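# Seat the white rod across the salt-spray chamber

## Task

Pick up the white rod resting on the bench and set it across the salt-spray cabinet's chamber at a right angle, alongside the two rods already there, with each of its ends sitting in a notch of the rails. The fog collector must stay upright. Release the rod at the end.

## Robot and tools

Robot and frame. There are two arms, left_arm and right_arm. Each has six joints and a gripper. All positions use one shared frame. Its origin is on the table top midway between the arms. +x points out over the table, +z points up, and left_arm sits on the +y side. The arm names do not tell you which side of a camera image an arm appears on. Do not knock anything off the table, and do not tip over the fog collector. Occasionally an outside force may jerk a held part or shove a loose object.

Reading results. The state line reads `left_arm: …` | `right_arm: …`. For each gripper it gives end_effector_position in metres and end_effector_quat_wxyz. This is an absolute pose in the shared frame. The printed position can be off, and more so when the arm is stretched far. The gripper's fingers point along its own +z axis and close along its y axis. The reported point lies between the finger pads, roughly 1 cm short of the tips. Joint positions and Joint velocities have one block per arm: the six joints in order (rad, rad/s), then the pad gap (m, m/s). The pad gap is 0.094 m when fully open. grip_measured is the finger opening on the same scale you command, and it may be off by about 1 mm per gripper. "joint command not followed" means the clearance check altered or blocked joint targets on some steps. HELD marks steps where all or part of your row was not sent. "joint sent to its limit" means a joint was clamped at its end; this may refer to an earlier action. If the line is missing, that does not prove the joint has room left.

execute_actions. Arguments: actions, a list holding zero or one item, and optional pictures (boolean; camera images are included by default).
- Empty list: no new command; you just get the current state.
- Motion: {"rows": [...], "steps": n}. n is at most 15 and defaults to 15. Each step lasts 1/30 s. rows holds 1 to 15 rows, one per step, and the final row repeats if rows run out.
- Wait: {"steps": n} with n up to 300. It returns when n steps have passed since the previous result, and your reply time counts toward them.
A refused call moves nothing.

Row layout. One row covers both arms as 14 numbers, each in [-1, 1]. Send all 14 even if only one arm moves. The order is left_arm waist, shoulder, elbow, wrist pitch, wrist yaw, wrist roll, opening, then the same seven for right_arm.

Joint numbers are offsets, not poses. They are measured from the joint angles in the most recent result that lists them. Before any result in the scene has listed them, and for the second or later call in a single reply, they are measured from where the arm is when the action begins. They are never measured from the previous row. The scale is: 1.0 equals 1.202 rad for the waist, 1.258 for the shoulder, 1.238 for the elbow, 2.073 for wrist pitch, and 2.022 for wrist yaw and wrist roll.

Joint ranges in rad: waist -2.618 to 3.054, shoulder 0.000 to 3.142, elbow 0.000 to 3.142, wrist pitch -1.571 to 1.571, wrist yaw -1.571 to 1.571, wrist roll -2.094 to 2.094. True ends may differ by up to 0.036 rad either way. A call is refused if it asks for more than 0.036 rad beyond a stated end. A target past the real end, and farther out than the joint currently is, gets clipped to that end.

Opening is absolute, not an offset: +1 is fully open and -1 is closed. Away from the extremes, the fingers move to where grip_measured would equal your number. To hold something, command about 0.03 below grip_measured for a firm grip, or less below for a gentler one. Each pad pushes with at most about 50–62 N, and some grippers push less. Parts under about 2 mm thick get less force. On first contact the pads may squeeze much harder for a moment.

Motion limits. Each joint's target is kept within a lead of its measured angle: waist 0.202 rad, shoulder 0.258, elbow 0.238, wrist pitch 0.573, and wrist yaw and roll 0.522. If the targets would carry a gripper more than 70 mm from where it is measured, they are scaled back. Large offsets therefore take several actions to complete.

Holding still and waiting. Sending zeros does not mean "stay". Zeros drive the arm back to the reference angles, and an arm can sag lower with each action. To keep an arm steady, make the first call of a reply send the offsets that return it to the angles you want. Send zeros in later calls of that reply. If a joint keeps falling short, aim further. Between calls, the arms keep heading for your last row's target. They give up once every arm has nearly stopped, including a stalled or very slow move, or once any step is HELD. Fingers still opening or closing carry on regardless.

zoom_image. Arguments: camera (cam_high, cam_low, cam_left_wrist, cam_right_wrist) and region [x0, y0, x1, y1] in pixels, with (0, 0) at the top left. The region can be no bigger than 504 by 504. Image sizes are 504x504 for cam_high and cam_low, and 616x616 for each wrist camera. It gives a closer look at that camera's latest image.

finished_scene. Argument: scene, an integer giving the number of the scene being ended. It cannot be undone, and the result says whether the goal was met. Before calling it, make sure the rod is resting with both ends seated and the gripper has let go. Replying with no tool call at all ends everything.

Cautions. Never let the two arms collide or shove each other hard. Avoid dropping or slipping the rod, slamming it down, and pressing hard against the cabinet. Holding a load heats the motors, even while you are composing a reply. A MOTOR HOT warning appears from 75 °C. At 90 °C that arm halts for 10 s. At 100 °C its motors and gripper let go, and the arm falls. Keep grip times short to avoid this.

Each tool is called after "Call:" by a JSON object that holds its "fn" and its "kwargs", one argument or row to a line.

## Session

Call:
{"fn": "execute_actions", "kwargs": {
  "actions": []
}}

Scene clock: 0.00 s of 4800.00 s.
left_arm: end_effector_position=(+0.3619, +0.5835, +0.2065) grip_measured=+1.000 end_effector_quat_wxyz=(+0.292, -0.268, +0.889, +0.229) | right_arm: end_effector_position=(+0.5496, -0.2290, +0.1218) grip_measured=+1.000 end_effector_quat_wxyz=(+0.468, +0.061, +0.855, +0.215)
Joint positions: left_arm=[ 0.606  1.554  1.343 -0.672 -0.354 -0.026  0.094] | right_arm=[ 0.347  1.838  1.037  0.307 -0.145  0.426  0.094]
Joint velocities: left_arm=[ 0.007 -0.027 -0.012 -0.022 -0.022  0.007  0.   ] | right_arm=[ 0.002  0.022 -0.002  0.007 -0.007  0.007  0.   ]
Motor temperatures (°C, as the motors report them): left_arm=[19 21 20 22 22 19] | right_arm=[21 21 22 22 21 21]

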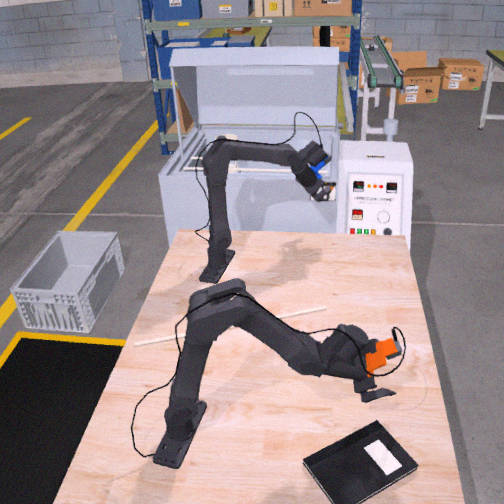

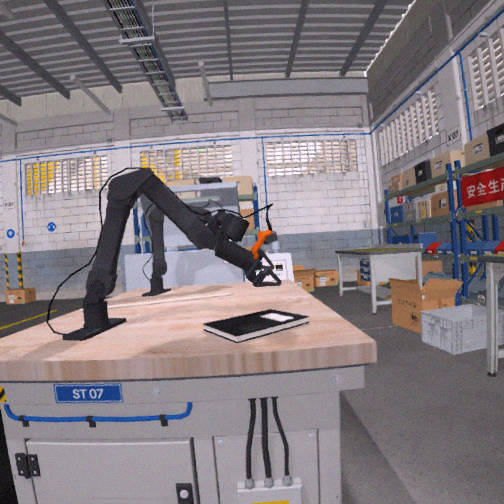

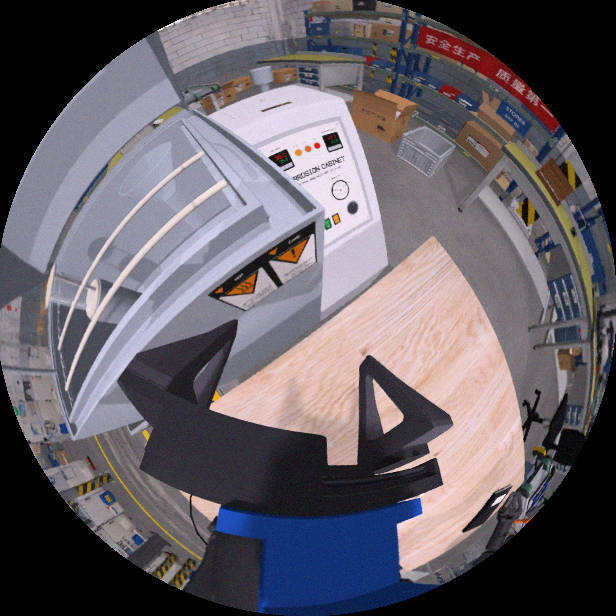

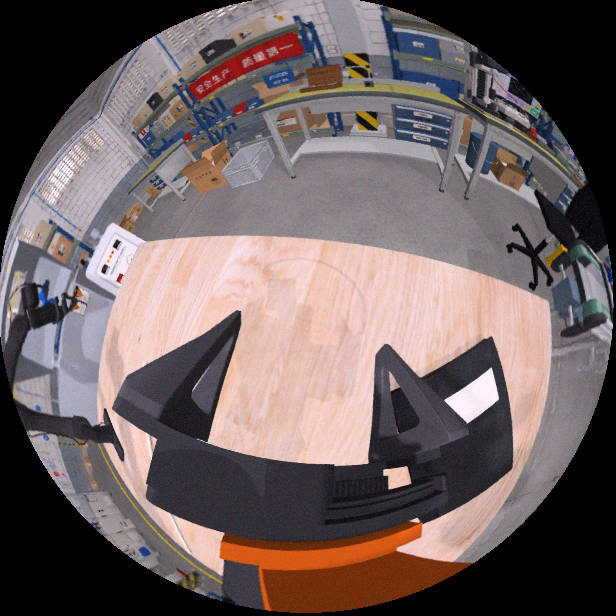

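Call:
{"fn": "execute_actions", "kwargs": {
  "actions": [
    {"rows":[[-1,-0.15,-0.15,-0.3,0.175,0.013,1,-0.8,-0.8,-0.2,0,0,0,1]]}
  ],
  "pictures": false
}}

Call:
{"fn": "execute_actions", "kwargs": {
  "actions": [
    {"steps":60}
  ]
}}

Scene clock: 4.00 s of 4800.00 s.
left_arm: end_effector_position=(+0.2636, +0.2902, +0.1383) grip_measured=+1.000 end_effector_quat_wxyz=(+0.076, +0.127, +0.989, +0.012) | right_arm: end_effector_position=(+0.4280, -0.5088, +0.3172) grip_measured=+1.000 end_effector_quat_wxyz=(+0.684, +0.260, +0.680, +0.047)
Joint positions: left_arm=[-0.095  1.396  1.177 -1.204 -0.046 -0.012  0.094] | right_arm=[-0.292  1.162  0.809  0.292 -0.147  0.426  0.094]
Joint velocities: left_arm=[-2.147 -0.037 -0.022 -0.462  0.256  0.095  0.   ] | right_arm=[-1.35  -1.448 -0.007 -0.022  0.051  0.007  0.   ]
Motor temperatures (°C, as the motors report them): left_arm=[19 21 20 22 22 19] | right_arm=[21 22 22 22 21 21]
Steps of this call (steps 1 to 90: nothing new was sent; then 0.50 s passed at rest; steps 91 to 105: all 15 steps of this action). Readings (joint positions):
91: left_arm=[0.599 1.547 1.336 -0.688 -0.338 -0.026] | right_arm=[0.336 1.820 1.012 0.318 -0.150 0.426]
92: left_arm=[0.582 1.530 1.319 -0.724 -0.315 -0.026] | right_arm=[0.312 1.778 0.962 0.319 -0.155 0.426]
94: left_arm=[0.526 1.492 1.280 -0.812 -0.266 -0.025] | right_arm=[0.229 1.678 0.871 0.303 -0.156 0.426]
98: left_arm=[0.367 1.434 1.219 -0.986 -0.168 -0.021] | right_arm=[0.034 1.496 0.810 0.287 -0.152 0.426]
105: the state above

Scene clock: 6.00 s of 4800.00 s.
left_arm: end_effector_position=(+0.1808, +0.1807, +0.1361) grip_measured=+1.000 end_effector_quat_wxyz=(+0.030, +0.377, +0.926, -0.017) | right_arm: end_effector_position=(+0.2945, -0.5612, +0.4393) grip_measured=+1.000 end_effector_quat_wxyz=(+0.798, +0.287, +0.521, -0.095)
Joint positions: left_arm=[-0.603  1.396  1.177 -1.284  0.008 -0.005  0.094] | right_arm=[-0.612  0.82   0.799  0.322 -0.135  0.426  0.094]
Joint velocities: left_arm=[ 0.012 -0.012  0.012 -0.007  0.007 -0.066  0.   ] | right_arm=[-0.012 -0.012  0.012  0.022 -0.081  0.066  0.   ]
Motor temperatures (°C, as the motors report them): left_arm=[19 22 20 22 22 19] | right_arm=[21 22 22 23 21 21]
Steps of this call (steps 1 to 30: the robot went on to your last target; steps 31 to 60: nothing new was sent). Readings (joint positions):
1: left_arm=[-0.172 1.396 1.177 -1.217 -0.037 -0.011] | right_arm=[-0.341 1.111 0.809 0.292 -0.146 0.426]
2: left_arm=[-0.248 1.396 1.177 -1.226 -0.030 -0.010] | right_arm=[-0.391 1.059 0.809 0.292 -0.145 0.426]
4: left_arm=[-0.400 1.396 1.177 -1.239 -0.021 -0.009] | right_arm=[-0.501 0.954 0.809 0.295 -0.145 0.426]
8: left_arm=[-0.600 1.396 1.177 -1.258 0.008 -0.005] | right_arm=[-0.612 0.825 0.809 0.333 -0.134 0.426]
60: the state above
All arms were judged still, so your last target was given up. Only a new action makes them travel on or press farther. Fingers that are still opening or closing keep moving.

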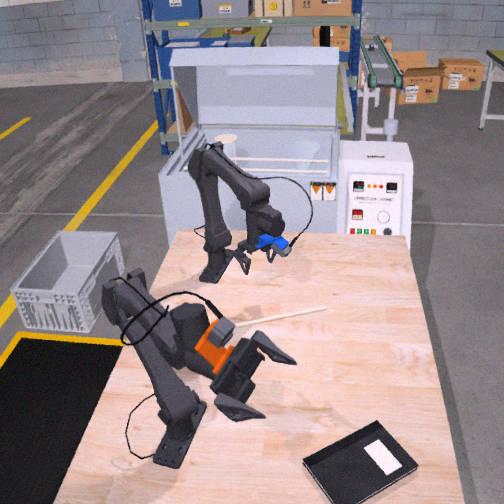

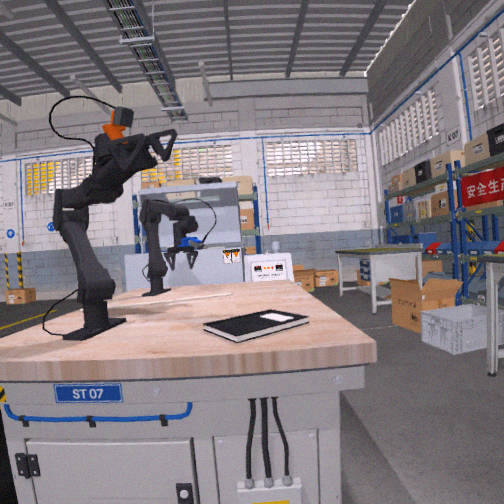

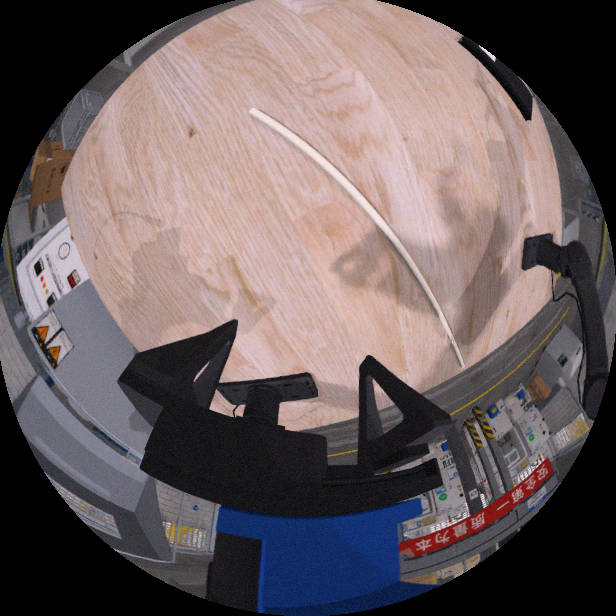

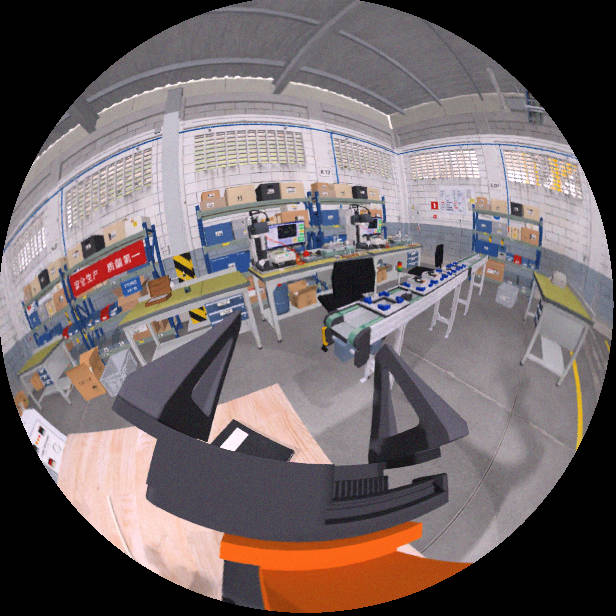

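Call:
{"fn": "execute_actions", "kwargs": {
  "actions": [
    {"rows":[[-0.325,0.247,0.14,0.038,0,-0.715,1,0,0,0,0,0,0,1]]}
  ],
  "pictures": false
}}

Call:
{"fn": "execute_actions", "kwargs": {
  "actions": [
    {"steps":25}
  ]
}}

Scene clock: 9.07 s of 4800.00 s.
left_arm: end_effector_position=(+0.1221, +0.0695, +0.0929) grip_measured=+1.000 end_effector_quat_wxyz=(-0.015, -0.047, +0.999, +0.006) | right_arm: end_effector_position=(+0.2945, -0.5612, +0.4393) grip_measured=+1.000 end_effector_quat_wxyz=(+0.798, +0.287, +0.521, -0.095)
Joint positions: left_arm=[-1.001  1.724  1.332 -1.2    0.023 -1.27   0.094] | right_arm=[-0.612  0.82   0.799  0.322 -0.135  0.426  0.094]
Joint velocities: left_arm=[ 0.017 -0.002 -0.002 -0.037 -0.066 -1.121  0.   ] | right_arm=[ 0.007  0.002  0.007 -0.007  0.007 -0.051  0.   ]
Motor temperatures (°C, as the motors report them): left_arm=[19 22 21 22 22 19] | right_arm=[21 22 22 23 21 21]
Steps of this call (steps 1 to 77: nothing new was sent; steps 78 to 92: all 15 steps of this action). Readings (joint positions):
78: left_arm=[-0.626 1.422 1.199 -1.299 -0.002 -0.075] | right_arm=[-0.612 0.820 0.799 0.322 -0.135 0.426]
79: left_arm=[-0.672 1.473 1.242 -1.304 -0.006 -0.156] | right_arm=[-0.612 0.820 0.799 0.322 -0.135 0.426]
81: left_arm=[-0.783 1.592 1.311 -1.261 -0.007 -0.328] | right_arm=[-0.612 0.820 0.799 0.322 -0.135 0.426]
85: left_arm=[-0.992 1.730 1.332 -1.200 0.014 -0.722] | right_arm=[-0.612 0.820 0.799 0.322 -0.135 0.426]
92: the state above

Scene clock: 9.90 s of 4800.00 s.
left_arm: end_effector_position=(+0.1221, +0.0695, +0.0929) grip_measured=+1.000 end_effector_quat_wxyz=(-0.014, -0.132, +0.991, +0.007) | right_arm: end_effector_position=(+0.2945, -0.5612, +0.4393) grip_measured=+1.000 end_effector_quat_wxyz=(+0.798, +0.287, +0.521, -0.095)
Joint positions: left_arm=[-1.001  1.724  1.332 -1.2    0.023 -1.441  0.094] | right_arm=[-0.612  0.82   0.799  0.322 -0.135  0.426  0.094]
Joint velocities: left_arm=[-0.017 -0.007 -0.002 -0.022 -0.095 -0.007  0.   ] | right_arm=[ 0.002  0.012 -0.002 -0.022  0.037 -0.007  0.   ]
Motor temperatures (°C, as the motors report them): left_arm=[19 22 21 22 22 19] | right_arm=[21 22 23 23 21 21]
Steps of this call (steps 1 to 25: the robot went on to your last target). Readings (joint positions):
1: left_arm=[-1.001 1.724 1.332 -1.200 0.023 -1.305] | right_arm=[-0.612 0.820 0.799 0.322 -0.135 0.426]
2: left_arm=[-1.001 1.724 1.332 -1.200 0.023 -1.332] | right_arm=[-0.612 0.820 0.799 0.322 -0.135 0.426]
4: left_arm=[-1.001 1.724 1.332 -1.200 0.023 -1.372] | right_arm=[-0.612 0.820 0.799 0.322 -0.135 0.426]
8: left_arm=[-1.001 1.724 1.332 -1.200 0.023 -1.413] | right_arm=[-0.612 0.820 0.799 0.322 -0.135 0.426]
25: the state above

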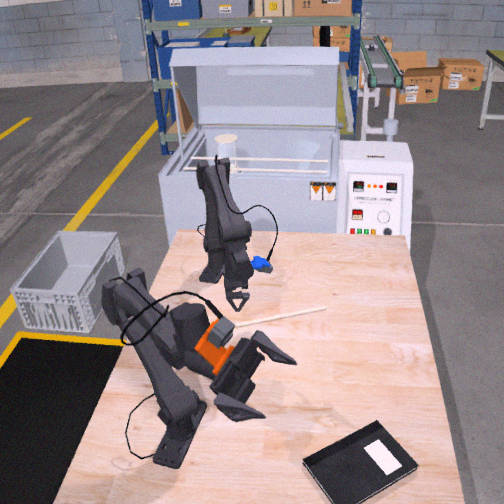

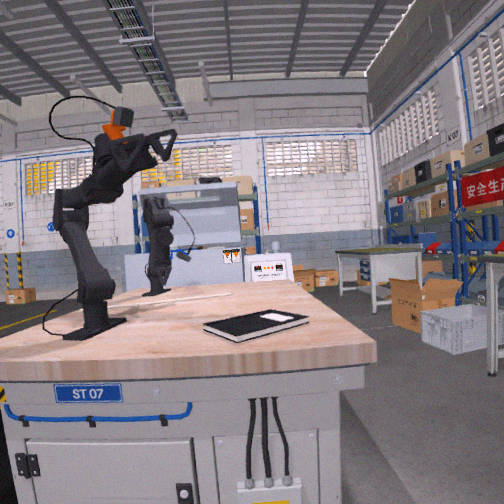

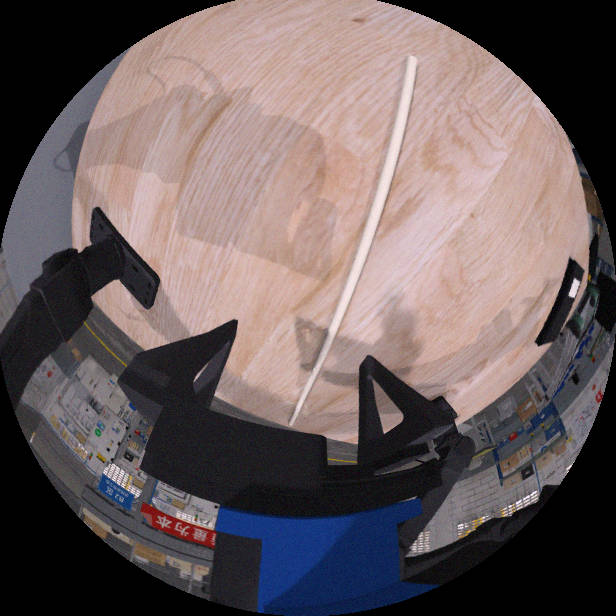

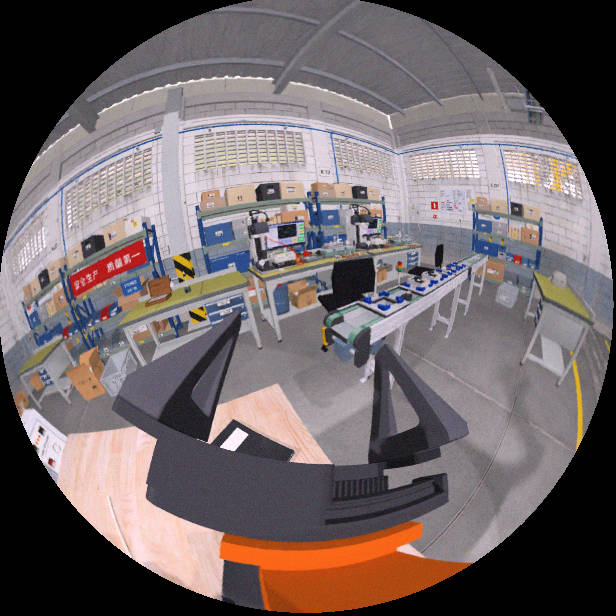

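Call:
{"fn": "execute_actions", "kwargs": {
  "actions": [
    {"rows":[[0,0.05,0,0.04,-0.011,0,1,0,0,0,0,0,0,1],[0,0.05,0,0.04,-0.011,0,1,0,0,0,0,0,0,1],[0,0.05,0,0.04,-0.011,0,1,0,0,0,0,0,0,1],[0,0.1,-0.015,0.089,-0.011,0,1,0,0,0,0,0,0,1]]}
  ]
}}

Scene clock: 11.33 s of 4800.00 s.
left_arm: end_effector_position=(+0.1370, +0.0360, +0.0528) grip_measured=+1.000 end_effector_quat_wxyz=(-0.006, -0.132, +0.991, -0.011) | right_arm: end_effector_position=(+0.2945, -0.5612, +0.4393) grip_measured=+1.000 end_effector_quat_wxyz=(+0.798, +0.287, +0.521, -0.095)
Joint positions: left_arm=[-1.001  1.856  1.332 -1.028  0.018 -1.441  0.094] | right_arm=[-0.612  0.82   0.799  0.322 -0.135  0.426  0.094]
Joint velocities: left_arm=[ 0.012 -0.002 -0.002  0.095 -0.022  0.007  0.   ] | right_arm=[ 0.012 -0.002 -0.002  0.037 -0.081  0.037  0.   ]
Motor temperatures (°C, as the motors report them): left_arm=[19 22 21 22 22 19] | right_arm=[21 22 23 23 21 21]
Steps of this call (steps 1 to 15: the robot went on to your last target; steps 16 to 28: nothing new was sent; steps 29 to 43: all 15 steps of this action). Readings (joint positions):
29: left_arm=[-1.001 1.729 1.332 -1.194 0.022 -1.441] | right_arm=[-0.612 0.820 0.799 0.322 -0.135 0.426]
30: left_arm=[-1.001 1.737 1.332 -1.180 0.021 -1.441] | right_arm=[-0.612 0.820 0.799 0.322 -0.135 0.426]
32: left_arm=[-1.001 1.767 1.332 -1.150 0.019 -1.441] | right_arm=[-0.612 0.820 0.799 0.322 -0.135 0.426]
36: left_arm=[-1.001 1.845 1.332 -1.066 0.019 -1.441] | right_arm=[-0.612 0.820 0.799 0.322 -0.135 0.426]
43: the state above

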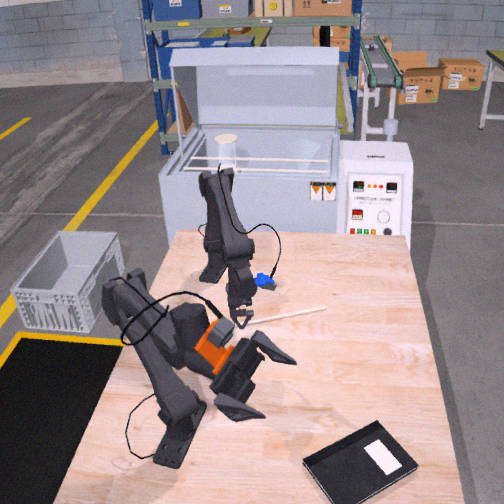

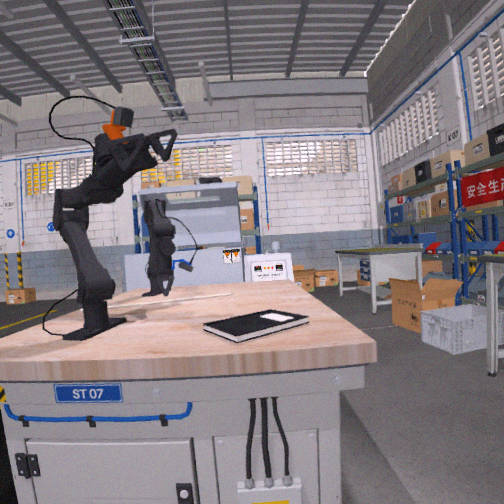

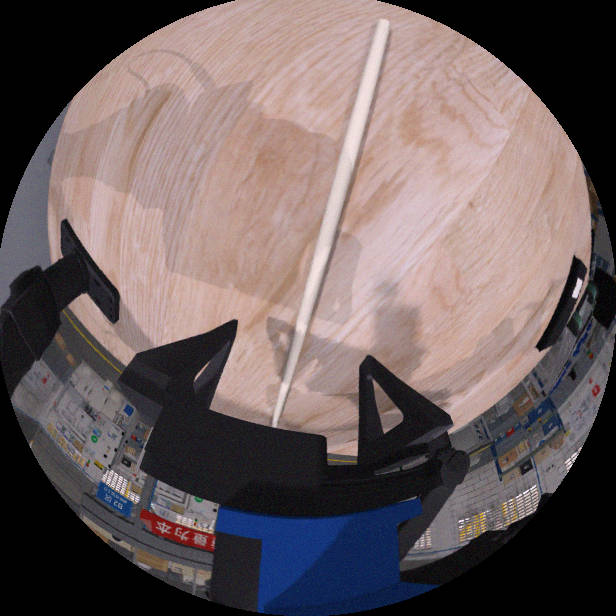

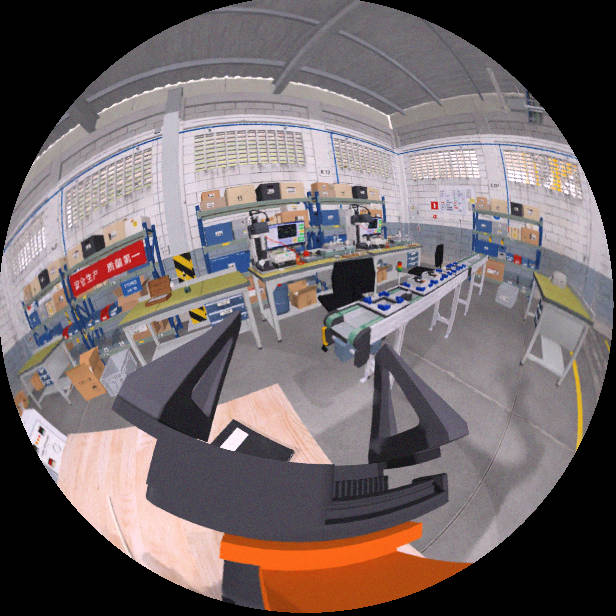

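Call:
{"fn": "execute_actions", "kwargs": {
  "actions": [
    {"rows":[[-0.035,0.005,-0.04,0.025,0,-0.02,0.3,0,0,0,0,0,0,1],[-0.035,0.005,-0.04,0.025,0,-0.02,0.3,0,0,0,0,0,0,1],[-0.035,0.01,-0.08,0.05,0,-0.02,0.3,0,0,0,0,0,0,1],[-0.035,0.01,-0.08,0.05,0,-0.02,0.3,0,0,0,0,0,0,1],[-0.035,0.015,-0.114,0.07,0,-0.02,0,0,0,0,0,0,0,1]]}
  ]
}}

Scene clock: 12.80 s of 4800.00 s.
left_arm: end_effector_position=(+0.1208, +0.0399, +0.0207) grip_measured=+0.003 end_effector_quat_wxyz=(-0.010, -0.128, +0.992, -0.011) | right_arm: end_effector_position=(+0.2945, -0.5612, +0.4393) grip_measured=+1.000 end_effector_quat_wxyz=(+0.798, +0.287, +0.521, -0.095)
Joint positions: left_arm=[-1.039  1.865  1.208 -0.896  0.024 -1.472  0.047] | right_arm=[-0.612  0.82   0.799  0.322 -0.135  0.426  0.094]
Joint velocities: left_arm=[-0.017 -0.002 -0.007  0.095  0.007 -0.051 -0.001] | right_arm=[-0.007 -0.022 -0.007 -0.051 -0.022 -0.007  0.   ]
Motor temperatures (°C, as the motors report them): left_arm=[19 22 21 22 22 19] | right_arm=[21 22 23 23 21 21]
Steps of this call (steps 1 to 15: the robot went on to your last target; steps 16 to 29: nothing new was sent; steps 30 to 44: all 15 steps of this action). Readings (joint positions):
30: left_arm=[-1.004 1.856 1.327 -1.013 0.018 -1.447] | right_arm=[-0.612 0.820 0.799 0.322 -0.135 0.426]
31: left_arm=[-1.011 1.856 1.321 -1.004 0.018 -1.452] | right_arm=[-0.612 0.820 0.799 0.322 -0.135 0.426]
33: left_arm=[-1.027 1.856 1.288 -0.972 0.019 -1.459] | right_arm=[-0.612 0.820 0.799 0.322 -0.135 0.426]
37: left_arm=[-1.039 1.865 1.211 -0.926 0.022 -1.468] | right_arm=[-0.612 0.820 0.799 0.322 -0.135 0.426]
44: the state above

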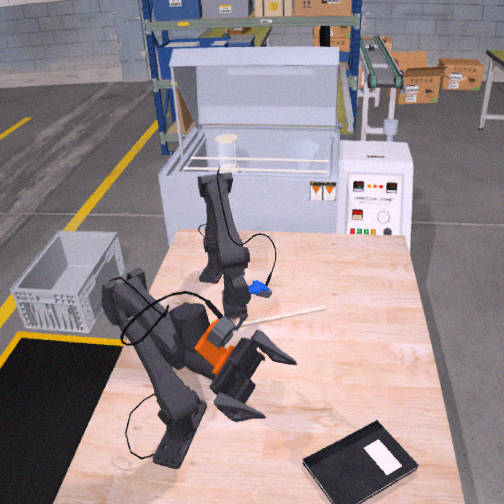

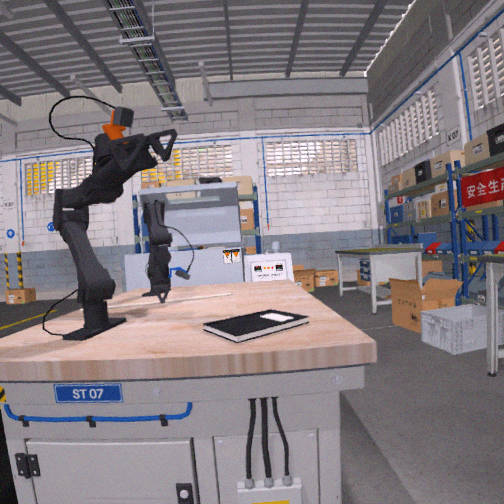

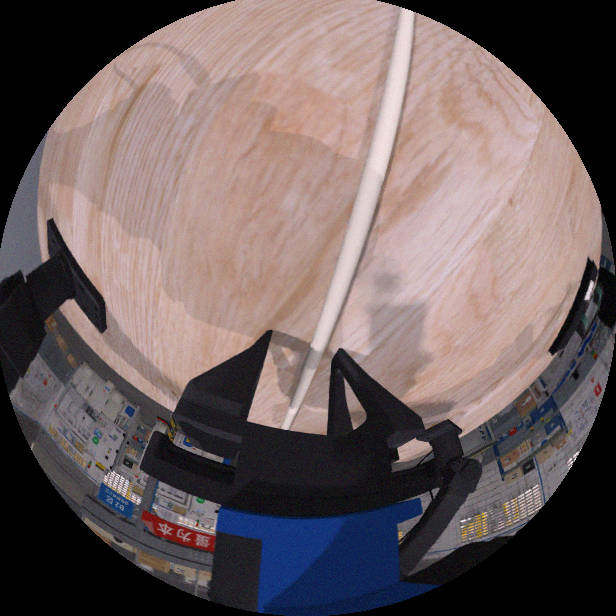

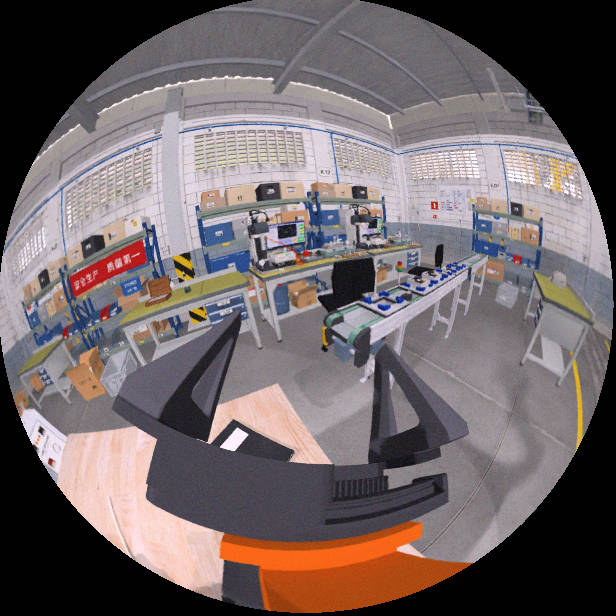

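Down 9 mm with shoulder (also outward), then close.

Call:
{"fn": "execute_actions", "kwargs": {
  "actions": [
    {"rows":[[0,0.03,0,0.008,0,0,-0.3,0,0,0,0,0,0,1],[0,0.03,0,0.008,0,0,-0.3,0,0,0,0,0,0,1],[0,0.03,0,0.008,0,0,-0.3,0,0,0,0,0,0,1],[0,0.03,0,0.008,0,0,-0.3,0,0,0,0,0,0,1],[0,0.03,0,0.008,0,0,-0.4,0,0,0,0,0,0,1],[0,0.03,0,0.008,0,0,-0.5,0,0,0,0,0,0,1],[0,0.03,0,0.008,0,0,-0.6,0,0,0,0,0,0,1],[0,0.03,0,0.008,0,0,-0.7,0,0,0,0,0,0,1],[0,0.03,0,0.008,0,0,-0.84,0,0,0,0,0,0,1]]}
  ]
}}

Scene clock: 13.90 s of 4800.00 s.
left_arm: end_effector_position=(+0.1222, +0.0352, +0.0196) grip_measured=-0.818 end_effector_quat_wxyz=(-0.009, -0.129, +0.991, -0.020) | right_arm: end_effector_position=(+0.2945, -0.5612, +0.4393) grip_measured=+1.000 end_effector_quat_wxyz=(+0.798, +0.287, +0.521, -0.095)
Joint positions: left_arm=[-1.039  1.869  1.208 -0.875  0.026 -1.472  0.009] | right_arm=[-0.612  0.82   0.799  0.322 -0.135  0.426  0.094]
Joint velocities: left_arm=[-0.017  0.017 -0.002 -0.037 -0.007 -0.022  0.   ] | right_arm=[-0.007 -0.017 -0.007 -0.051  0.022  0.051  0.   ]
Motor temperatures (°C, as the motors report them): left_arm=[19 23 21 22 22 19] | right_arm=[21 22 23 24 21 21]
Steps of this call (steps 1 to 15: the robot went on to your last target; steps 16 to 18: nothing new was sent; steps 19 to 33: all 15 steps of this action). Readings (joint positions):
19: left_arm=[-1.039 1.868 1.208 -0.887 0.024 -1.473] | right_arm=[-0.612 0.820 0.799 0.322 -0.135 0.426]
20: left_arm=[-1.039 1.869 1.208 -0.881 0.024 -1.473] | right_arm=[-0.612 0.820 0.799 0.322 -0.135 0.426]
22: left_arm=[-1.039 1.869 1.208 -0.877 0.024 -1.473] | right_arm=[-0.612 0.820 0.799 0.322 -0.135 0.426]
26: left_arm=[-1.039 1.869 1.208 -0.876 0.025 -1.473] | right_arm=[-0.612 0.820 0.799 0.322 -0.135 0.426]
33: the state above

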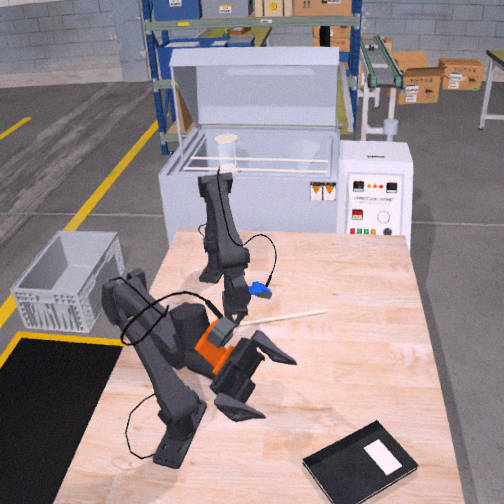

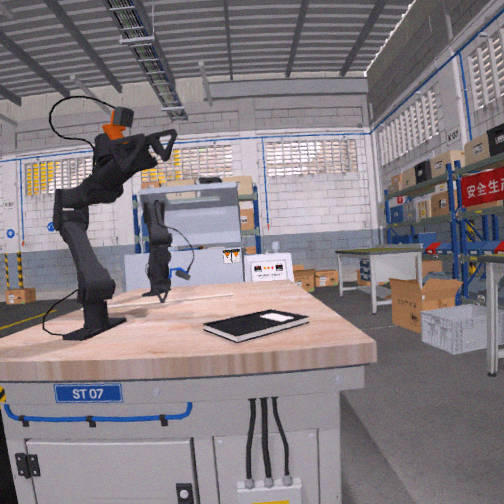

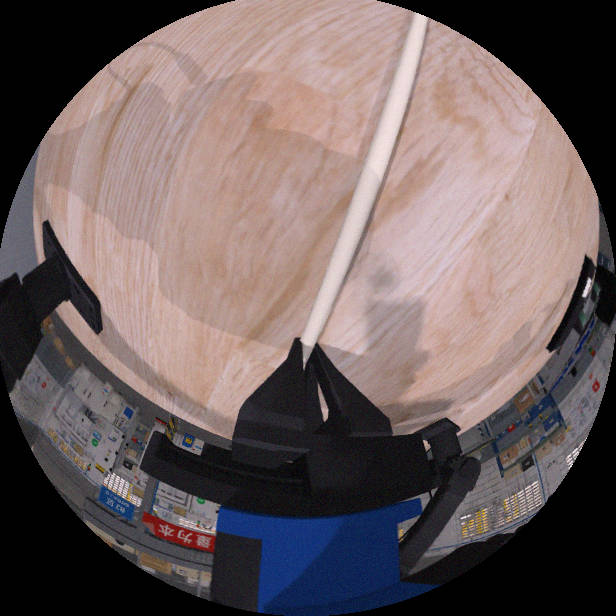

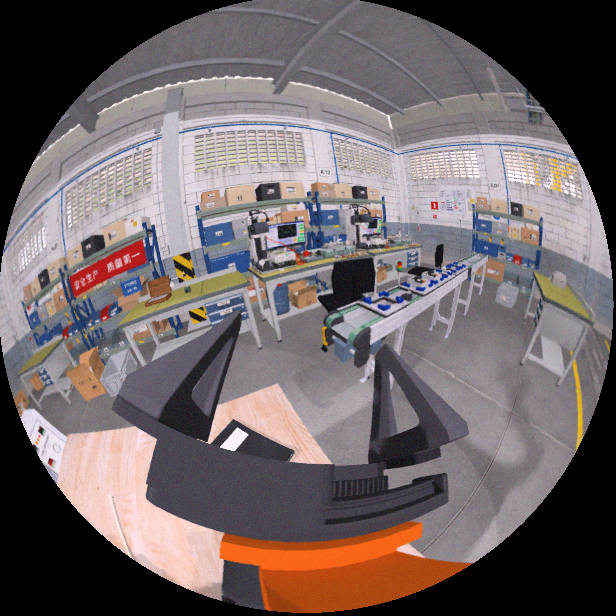

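Call:
{"fn": "execute_actions", "kwargs": {
  "actions": [
    {"rows":[[0,-0.02,0.03,-0.025,0,0,-0.86,0,0,0,0,0,0,1],[0,-0.04,0.06,-0.04,0,0,-0.86,0,0,0,0,0,0,1],[0,-0.06,0.1,-0.055,0,0,-0.86,0,0,0,0,0,0,1],[0,-0.08,0.14,-0.07,0,0,-0.86,0,0,0,0,0,0,1],[0,-0.1,0.18,-0.085,0,0,-0.86,0,0,0,0,0,0,1],[0,-0.12,0.22,-0.1,0,0,-0.86,0,0,0,0,0,0,1],[0,-0.14,0.26,-0.115,0,0,-0.86,0,0,0,0,0,0,1],[0,-0.16,0.3,-0.13,0,0,-0.86,0,0,0,0,0,0,1],[0,-0.18,0.34,-0.145,0,0,-0.86,0,0,0,0,0,0,1],[0,-0.2,0.38,-0.16,0,0,-0.86,0,0,0,0,0,0,1],[0,-0.22,0.42,-0.18,0,0,-0.86,0,0,0,0,0,0,1],[0,-0.25,0.45,-0.198,-0.013,-0.05,-0.86,0,0,0,0,0,0,1]]}
  ],
  "pictures": false
}}

Call:
{"fn": "execute_actions", "kwargs": {
  "actions": [
    {"rows":[[0.05,0,0,0,0,0,-0.86,0,0,0,0,0,0,1],[0.1,0,0,0,0,0,-0.86,0,0,0,0,0,0,1],[0.16,0,0,0,0,0,-0.86,0,0,0,0,0,0,1],[0.22,0,0,0,0,0,-0.86,0,0,0,0,0,0,1],[0.28,0,0,0,0,0,-0.86,0,0,0,0,0,0,1],[0.34,0,0,0,0,0,-0.86,0,0,0,0,0,0,1],[0.4,0,0,0,0,0,-0.86,0,0,0,0,0,0,1],[0.46,0,0,0,0,0,-0.86,0,0,0,0,0,0,1],[0.52,0,0,0,0,0,-0.86,0,0,0,0,0,0,1],[0.58,0,0,0,0,0,-0.86,0,0,0,0,0,0,1],[0.64,0,0,0,0,0,-0.86,0,0,0,0,0,0,1],[0.7,0,0,0,0,0,-0.86,0,0,0,0,0,0,1],[0.76,0,0,0,0,0,-0.86,0,0,0,0,0,0,1],[0.8,0,0,0,0,0,-0.86,0,0,0,0,0,0,1]]}
  ]
}}

Scene clock: 16.93 s of 4800.00 s.
left_arm: end_effector_position=(+0.1427, -0.0180, +0.2518) grip_measured=-0.818 end_effector_quat_wxyz=(+0.043, -0.143, +0.955, -0.258) | right_arm: end_effector_position=(+0.2945, -0.5612, +0.4393) grip_measured=+1.000 end_effector_quat_wxyz=(+0.798, +0.287, +0.521, -0.095)
Joint positions: left_arm=[-1.039  1.609  1.708 -1.141  0.022 -1.518  0.009] | right_arm=[-0.612  0.82   0.799  0.322 -0.135  0.426  0.094]
Joint velocities: left_arm=[-0.007 -0.838  0.867 -0.623 -0.095 -0.3   -0.   ] | right_arm=[ 0.002 -0.007  0.007  0.037 -0.007  0.051  0.   ]
Motor temperatures (°C, as the motors report them): left_arm=[19 23 21 22 22 19] | right_arm=[21 22 23 24 21 21]
Steps of this call (steps 1 to 15: the robot went on to your last target; steps 16 to 76: nothing new was sent; steps 77 to 91: all 15 steps of this action). Readings (joint positions):
77: left_arm=[-1.039 1.868 1.211 -0.879 0.026 -1.472] | right_arm=[-0.612 0.820 0.799 0.322 -0.135 0.426]
78: left_arm=[-1.039 1.867 1.218 -0.891 0.026 -1.472] | right_arm=[-0.612 0.820 0.799 0.322 -0.135 0.426]
80: left_arm=[-1.039 1.857 1.261 -0.940 0.026 -1.472] | right_arm=[-0.612 0.820 0.799 0.322 -0.135 0.426]
84: left_arm=[-1.039 1.785 1.415 -1.010 0.027 -1.472] | right_arm=[-0.612 0.820 0.799 0.322 -0.135 0.426]
91: the state above

Scene clock: 17.43 s of 4800.00 s.
left_arm: end_effector_position=(+0.3814, +0.2069, +0.2495) grip_measured=-0.819 end_effector_quat_wxyz=(+0.142, -0.526, +0.808, -0.223) | right_arm: end_effector_position=(+0.2945, -0.5612, +0.4393) grip_measured=+1.000 end_effector_quat_wxyz=(+0.798, +0.287, +0.521, -0.095)
Joint positions: left_arm=[-0.181  1.629  1.716 -1.125  0.036 -1.52   0.008] | right_arm=[-0.612  0.82   0.799  0.322 -0.135  0.426  0.094]
Joint velocities: left_arm=[ 1.932 -0.027 -0.007 -0.037 -0.11   0.007  0.   ] | right_arm=[-0.007 -0.007 -0.007 -0.007  0.037 -0.051  0.   ]
Motor temperatures (°C, as the motors report them): left_arm=[19 23 21 22 22 19] | right_arm=[21 22 23 24 21 21]
Steps of this call (steps 1 to 15: all 15 steps of this action). Readings (joint positions):
1: left_arm=[-1.033 1.584 1.724 -1.142 0.026 -1.520] | right_arm=[-0.612 0.820 0.799 0.322 -0.135 0.426]
2: left_arm=[-1.014 1.563 1.729 -1.134 0.034 -1.520] | right_arm=[-0.612 0.820 0.799 0.322 -0.135 0.426]
4: left_arm=[-0.926 1.556 1.730 -1.129 0.049 -1.520] | right_arm=[-0.612 0.820 0.799 0.322 -0.135 0.426]
8: left_arm=[-0.669 1.604 1.730 -1.128 0.045 -1.520] | right_arm=[-0.612 0.820 0.799 0.322 -0.135 0.426]
15: the state above

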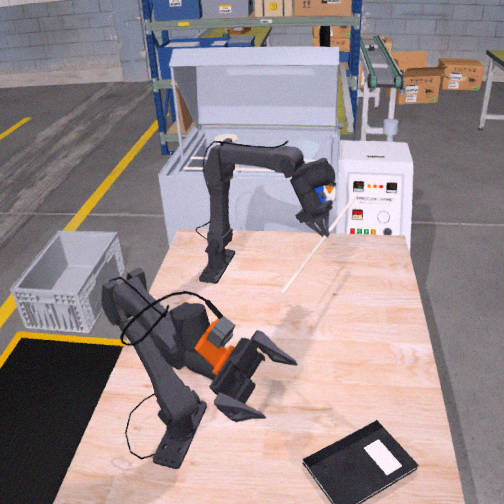

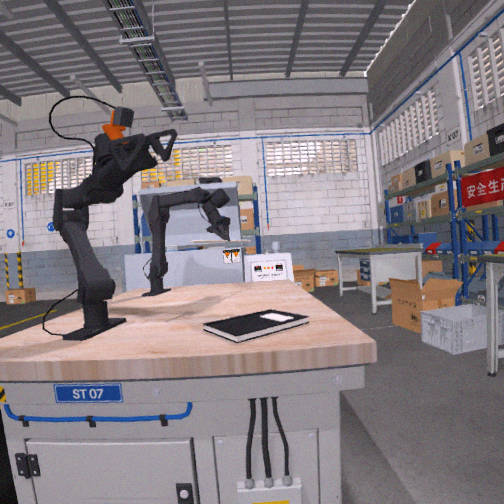

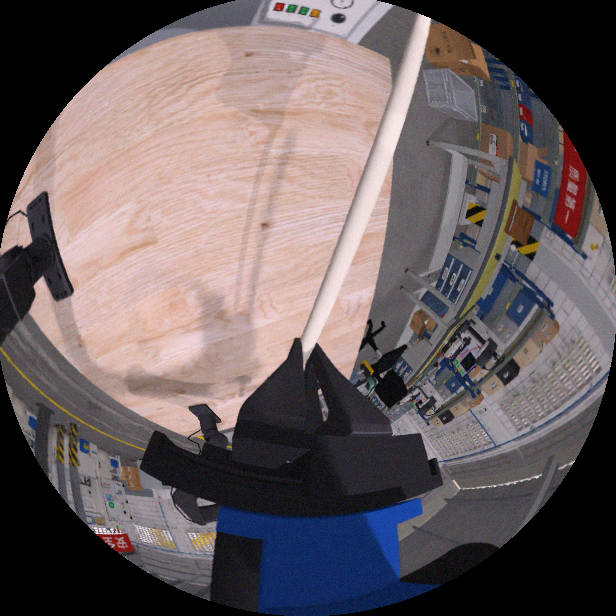

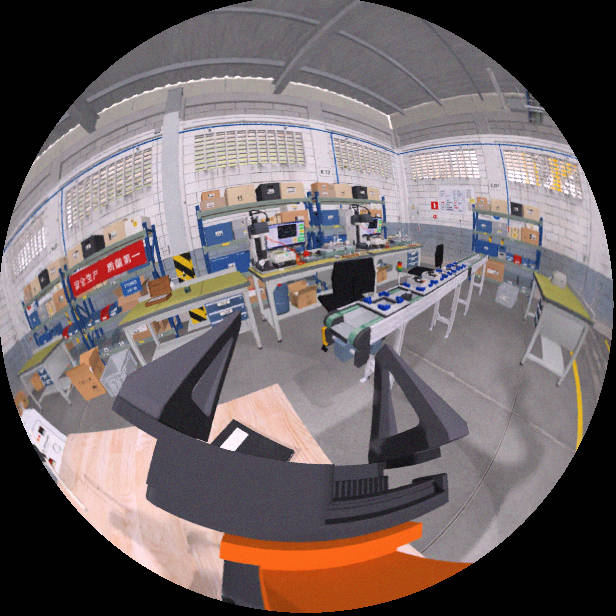

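Call:
{"fn": "execute_actions", "kwargs": {
  "actions": [
    {"rows":[[0.1,-0.05,0,0,0,0,-0.86,0,0,0,0,0,0,1],[0.12,-0.1,-0.02,-0.02,0,0,-0.86,0,0,0,0,0,0,1],[0.15,-0.15,-0.05,-0.04,0,0,-0.86,0,0,0,0,0,0,1],[0.18,-0.2,-0.08,-0.06,0,0,-0.86,0,0,0,0,0,0,1],[0.21,-0.25,-0.12,-0.08,0,0,-0.86,0,0,0,0,0,0,1],[0.25,-0.27,-0.16,-0.085,-0.018,-0.025,-0.86,0,0,0,0,0,0,1],[0.3,-0.27,-0.16,-0.085,-0.018,-0.025,-0.86,0,0,0,0,0,0,1],[0.35,-0.27,-0.16,-0.085,-0.018,-0.025,-0.86,0,0,0,0,0,0,1],[0.4,-0.27,-0.16,-0.085,-0.018,-0.025,-0.86,0,0,0,0,0,0,1],[0.45,-0.27,-0.16,-0.085,-0.018,-0.025,-0.86,0,0,0,0,0,0,1],[0.5,-0.27,-0.16,-0.085,-0.018,-0.025,-0.86,0,0,0,0,0,0,1]]}
  ],
  "pictures": false
}}

Call:
{"fn": "execute_actions", "kwargs": {
  "actions": [
    {"rows":[[0.05,0,0,0,0,0,-0.86,0,0,0,0,0,0,1],[0.1,0,0,0,0,0,-0.86,0,0,0,0,0,0,1],[0.16,0,0,0,0,0,-0.86,0,0,0,0,0,0,1],[0.22,0,0,0,0,0,-0.86,0,0,0,0,0,0,1],[0.28,0,0,0,0,0,-0.86,0,0,0,0,0,0,1],[0.34,0,0,0,0,0,-0.86,0,0,0,0,0,0,1],[0.4,0,0,0,0,0,-0.86,0,0,0,0,0,0,1],[0.46,0,0,0,0,0,-0.86,0,0,0,0,0,0,1],[0.52,0,0,0,0,0,-0.86,0,0,0,0,0,0,1],[0.58,0,0,0,0,0,-0.86,0,0,0,0,0,0,1],[0.64,0,0,0,0,0,-0.86,0,0,0,0,0,0,1],[0.7,0,0,0,0,0,-0.86,0,0,0,0,0,0,1],[0.76,0,0,0,0,0,-0.86,0,0,0,0,0,0,1],[0.8,0,0,0,0,0,-0.86,0,0,0,0,0,0,1]]}
  ],
  "pictures": false
}}

Call:
{"fn": "execute_actions", "kwargs": {
  "actions": [
    {"steps":12}
  ]
}}

Scene clock: 19.97 s of 4800.00 s.
left_arm: end_effector_position=(+0.2952, +0.4259, +0.2809) grip_measured=-0.820 end_effector_quat_wxyz=(-0.218, +0.757, -0.594, +0.165) | right_arm: end_effector_position=(+0.2945, -0.5612, +0.4393) grip_measured=+1.000 end_effector_quat_wxyz=(+0.798, +0.287, +0.521, -0.095)
Joint positions: left_arm=[ 0.422  1.28   1.538 -1.274 -0.006 -1.563  0.008] | right_arm=[-0.612  0.82   0.799  0.322 -0.135  0.426  0.094]
Joint velocities: left_arm=[ 0.002  0.002 -0.159 -0.168 -0.022 -0.037 -0.001] | right_arm=[-0.017  0.002 -0.017 -0.037 -0.051 -0.022  0.   ]
Motor temperatures (°C, as the motors report them): left_arm=[19 23 21 22 22 19] | right_arm=[21 21 23 24 21 21]
Steps of this call (steps 1 to 30: the robot went on to your last target; steps 31 to 61: nothing new was sent; steps 62 to 76: all 15 steps of this action). Readings (joint positions):
62: left_arm=[-0.072 1.625 1.716 -1.128 0.024 -1.520] | right_arm=[-0.612 0.820 0.799 0.322 -0.135 0.426]
63: left_arm=[-0.069 1.613 1.710 -1.127 0.029 -1.520] | right_arm=[-0.612 0.820 0.799 0.322 -0.135 0.426]
65: left_arm=[-0.041 1.547 1.666 -1.137 0.042 -1.520] | right_arm=[-0.612 0.820 0.799 0.322 -0.135 0.426]
69: left_arm=[0.123 1.342 1.563 -1.214 0.040 -1.538] | right_arm=[-0.612 0.820 0.799 0.322 -0.135 0.426]
76: the state above

Scene clock: 20.47 s of 4800.00 s.
left_arm: end_effector_position=(+0.1250, +0.6258, +0.2811) grip_measured=-0.822 end_effector_quat_wxyz=(-0.271, +0.940, -0.198, +0.053) | right_arm: end_effector_position=(+0.2945, -0.5612, +0.4393) grip_measured=+1.000 end_effector_quat_wxyz=(+0.798, +0.287, +0.521, -0.095)
Joint positions: left_arm=[ 1.337  1.281  1.537 -1.267 -0.004 -1.563  0.008] | right_arm=[-0.612  0.82   0.799  0.322 -0.135  0.426  0.094]
Joint velocities: left_arm=[ 1.287  0.017  0.007 -0.051 -0.256 -0.007 -0.001] | right_arm=[-0.007 -0.007 -0.002  0.037  0.051 -0.022  0.   ]
Motor temperatures (°C, as the motors report them): left_arm=[19 23 21 22 22 19] | right_arm=[21 21 23 24 21 21]
Steps of this call (steps 1 to 15: all 15 steps of this action). Readings (joint positions):
1: left_arm=[0.429 1.280 1.537 -1.277 -0.000 -1.563] | right_arm=[-0.612 0.820 0.799 0.322 -0.135 0.426]
2: left_arm=[0.453 1.281 1.537 -1.277 0.009 -1.563] | right_arm=[-0.612 0.820 0.799 0.322 -0.135 0.426]
4: left_arm=[0.556 1.281 1.537 -1.276 0.020 -1.563] | right_arm=[-0.612 0.820 0.799 0.322 -0.135 0.426]
8: left_arm=[0.852 1.281 1.537 -1.269 0.013 -1.563] | right_arm=[-0.612 0.820 0.799 0.322 -0.135 0.426]
15: the state above

Scene clock: 20.87 s of 4800.00 s.
left_arm: end_effector_position=(+0.1110, +0.6314, +0.2811) grip_measured=-0.822 end_effector_quat_wxyz=(-0.273, +0.945, -0.175, +0.045) | right_arm: end_effector_position=(+0.2945, -0.5612, +0.4393) grip_measured=+1.000 end_effector_quat_wxyz=(+0.798, +0.287, +0.521, -0.095)
Joint positions: left_arm=[ 1.386  1.281  1.537 -1.267 -0.007 -1.563  0.008] | right_arm=[-0.612  0.82   0.799  0.322 -0.135  0.426  0.094]
Joint velocities: left_arm=[ 0.002 -0.002  0.007 -0.066  0.066  0.007 -0.001] | right_arm=[-0.012 -0.002 -0.007  0.051  0.022 -0.022  0.   ]
Motor temperatures (°C, as the motors report them): left_arm=[19 23 21 22 22 19] | right_arm=[21 21 23 24 21 21]
Steps of this call (steps 1 to 12: the robot went on to your last target). Readings (joint positions):
1: left_arm=[1.369 1.281 1.537 -1.267 -0.013 -1.563] | right_arm=[-0.612 0.820 0.799 0.322 -0.135 0.426]
2: left_arm=[1.383 1.281 1.537 -1.267 -0.017 -1.563] | right_arm=[-0.612 0.820 0.799 0.322 -0.135 0.426]
4: left_arm=[1.386 1.281 1.537 -1.267 -0.015 -1.563] | right_arm=[-0.612 0.820 0.799 0.322 -0.135 0.426]
8: left_arm=[1.386 1.281 1.537 -1.267 -0.010 -1.563] | right_arm=[-0.612 0.820 0.799 0.322 -0.135 0.426]
12: the state above

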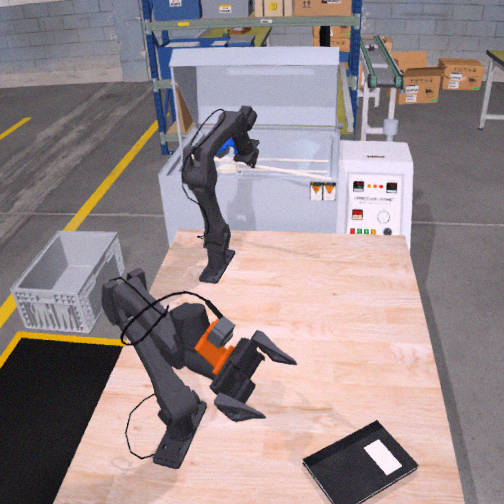

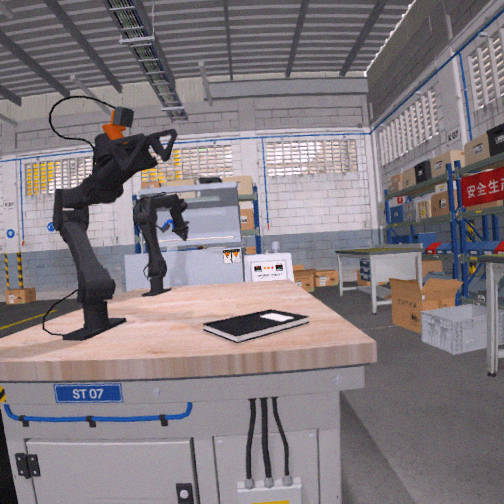

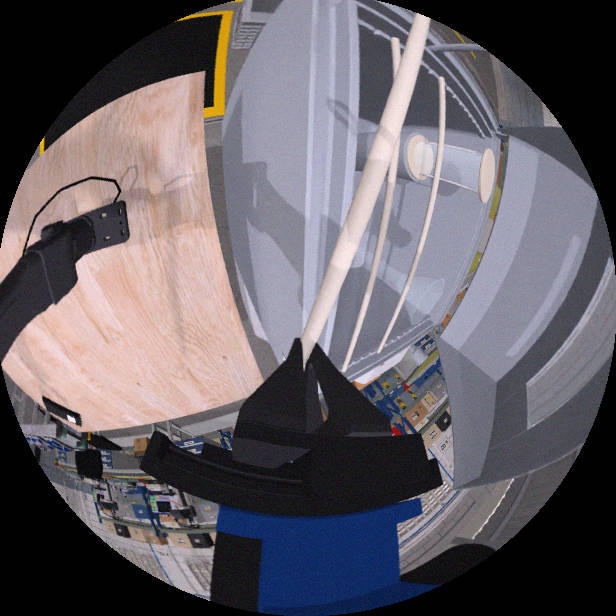

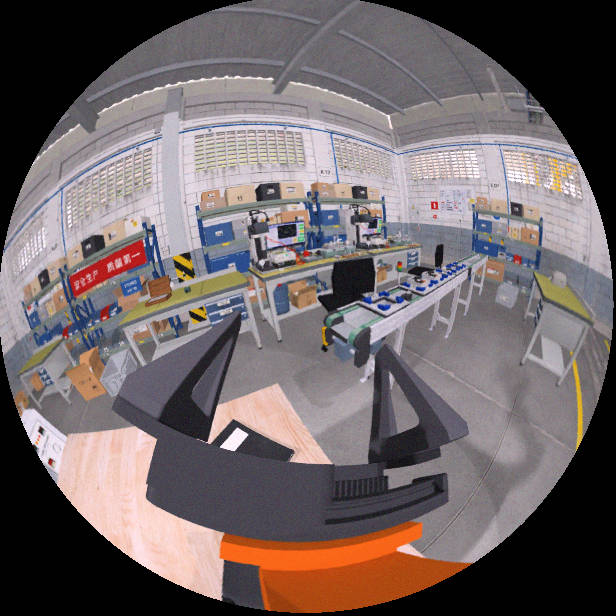

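Call:
{"fn": "zoom_image", "kwargs": {
  "camera": "cam_left_wrist",
  "region": [290,0,530,240]
}}

Call:
{"fn": "zoom_image", "kwargs": {
  "camera": "cam_high",
  "region": [150,90,360,240]
}}

Region (290, 0, 530, 240) of cam_left_wrist's 616x616 image, scaled by 2.100, with more detail than that image has.

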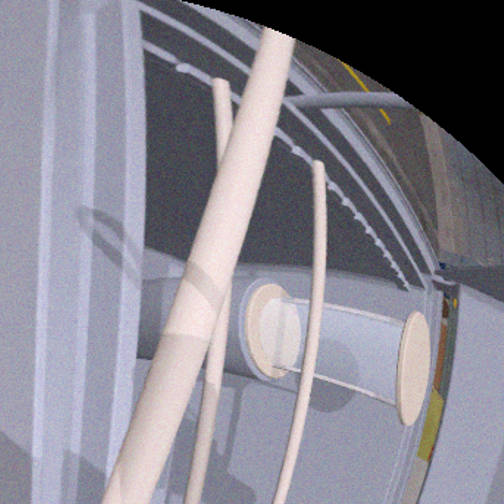

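Region (150, 90, 360, 240) of cam_high's 504x504 image, scaled by 2.400, with more detail than that image has; it fills the top 360 rows of this view, and the rest is white.

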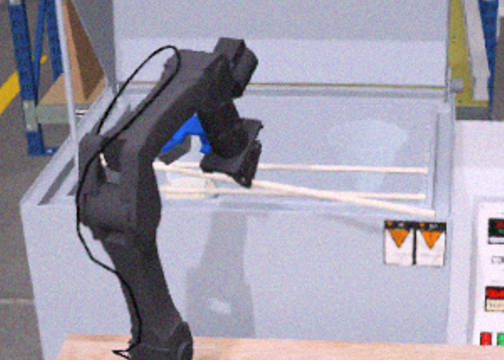

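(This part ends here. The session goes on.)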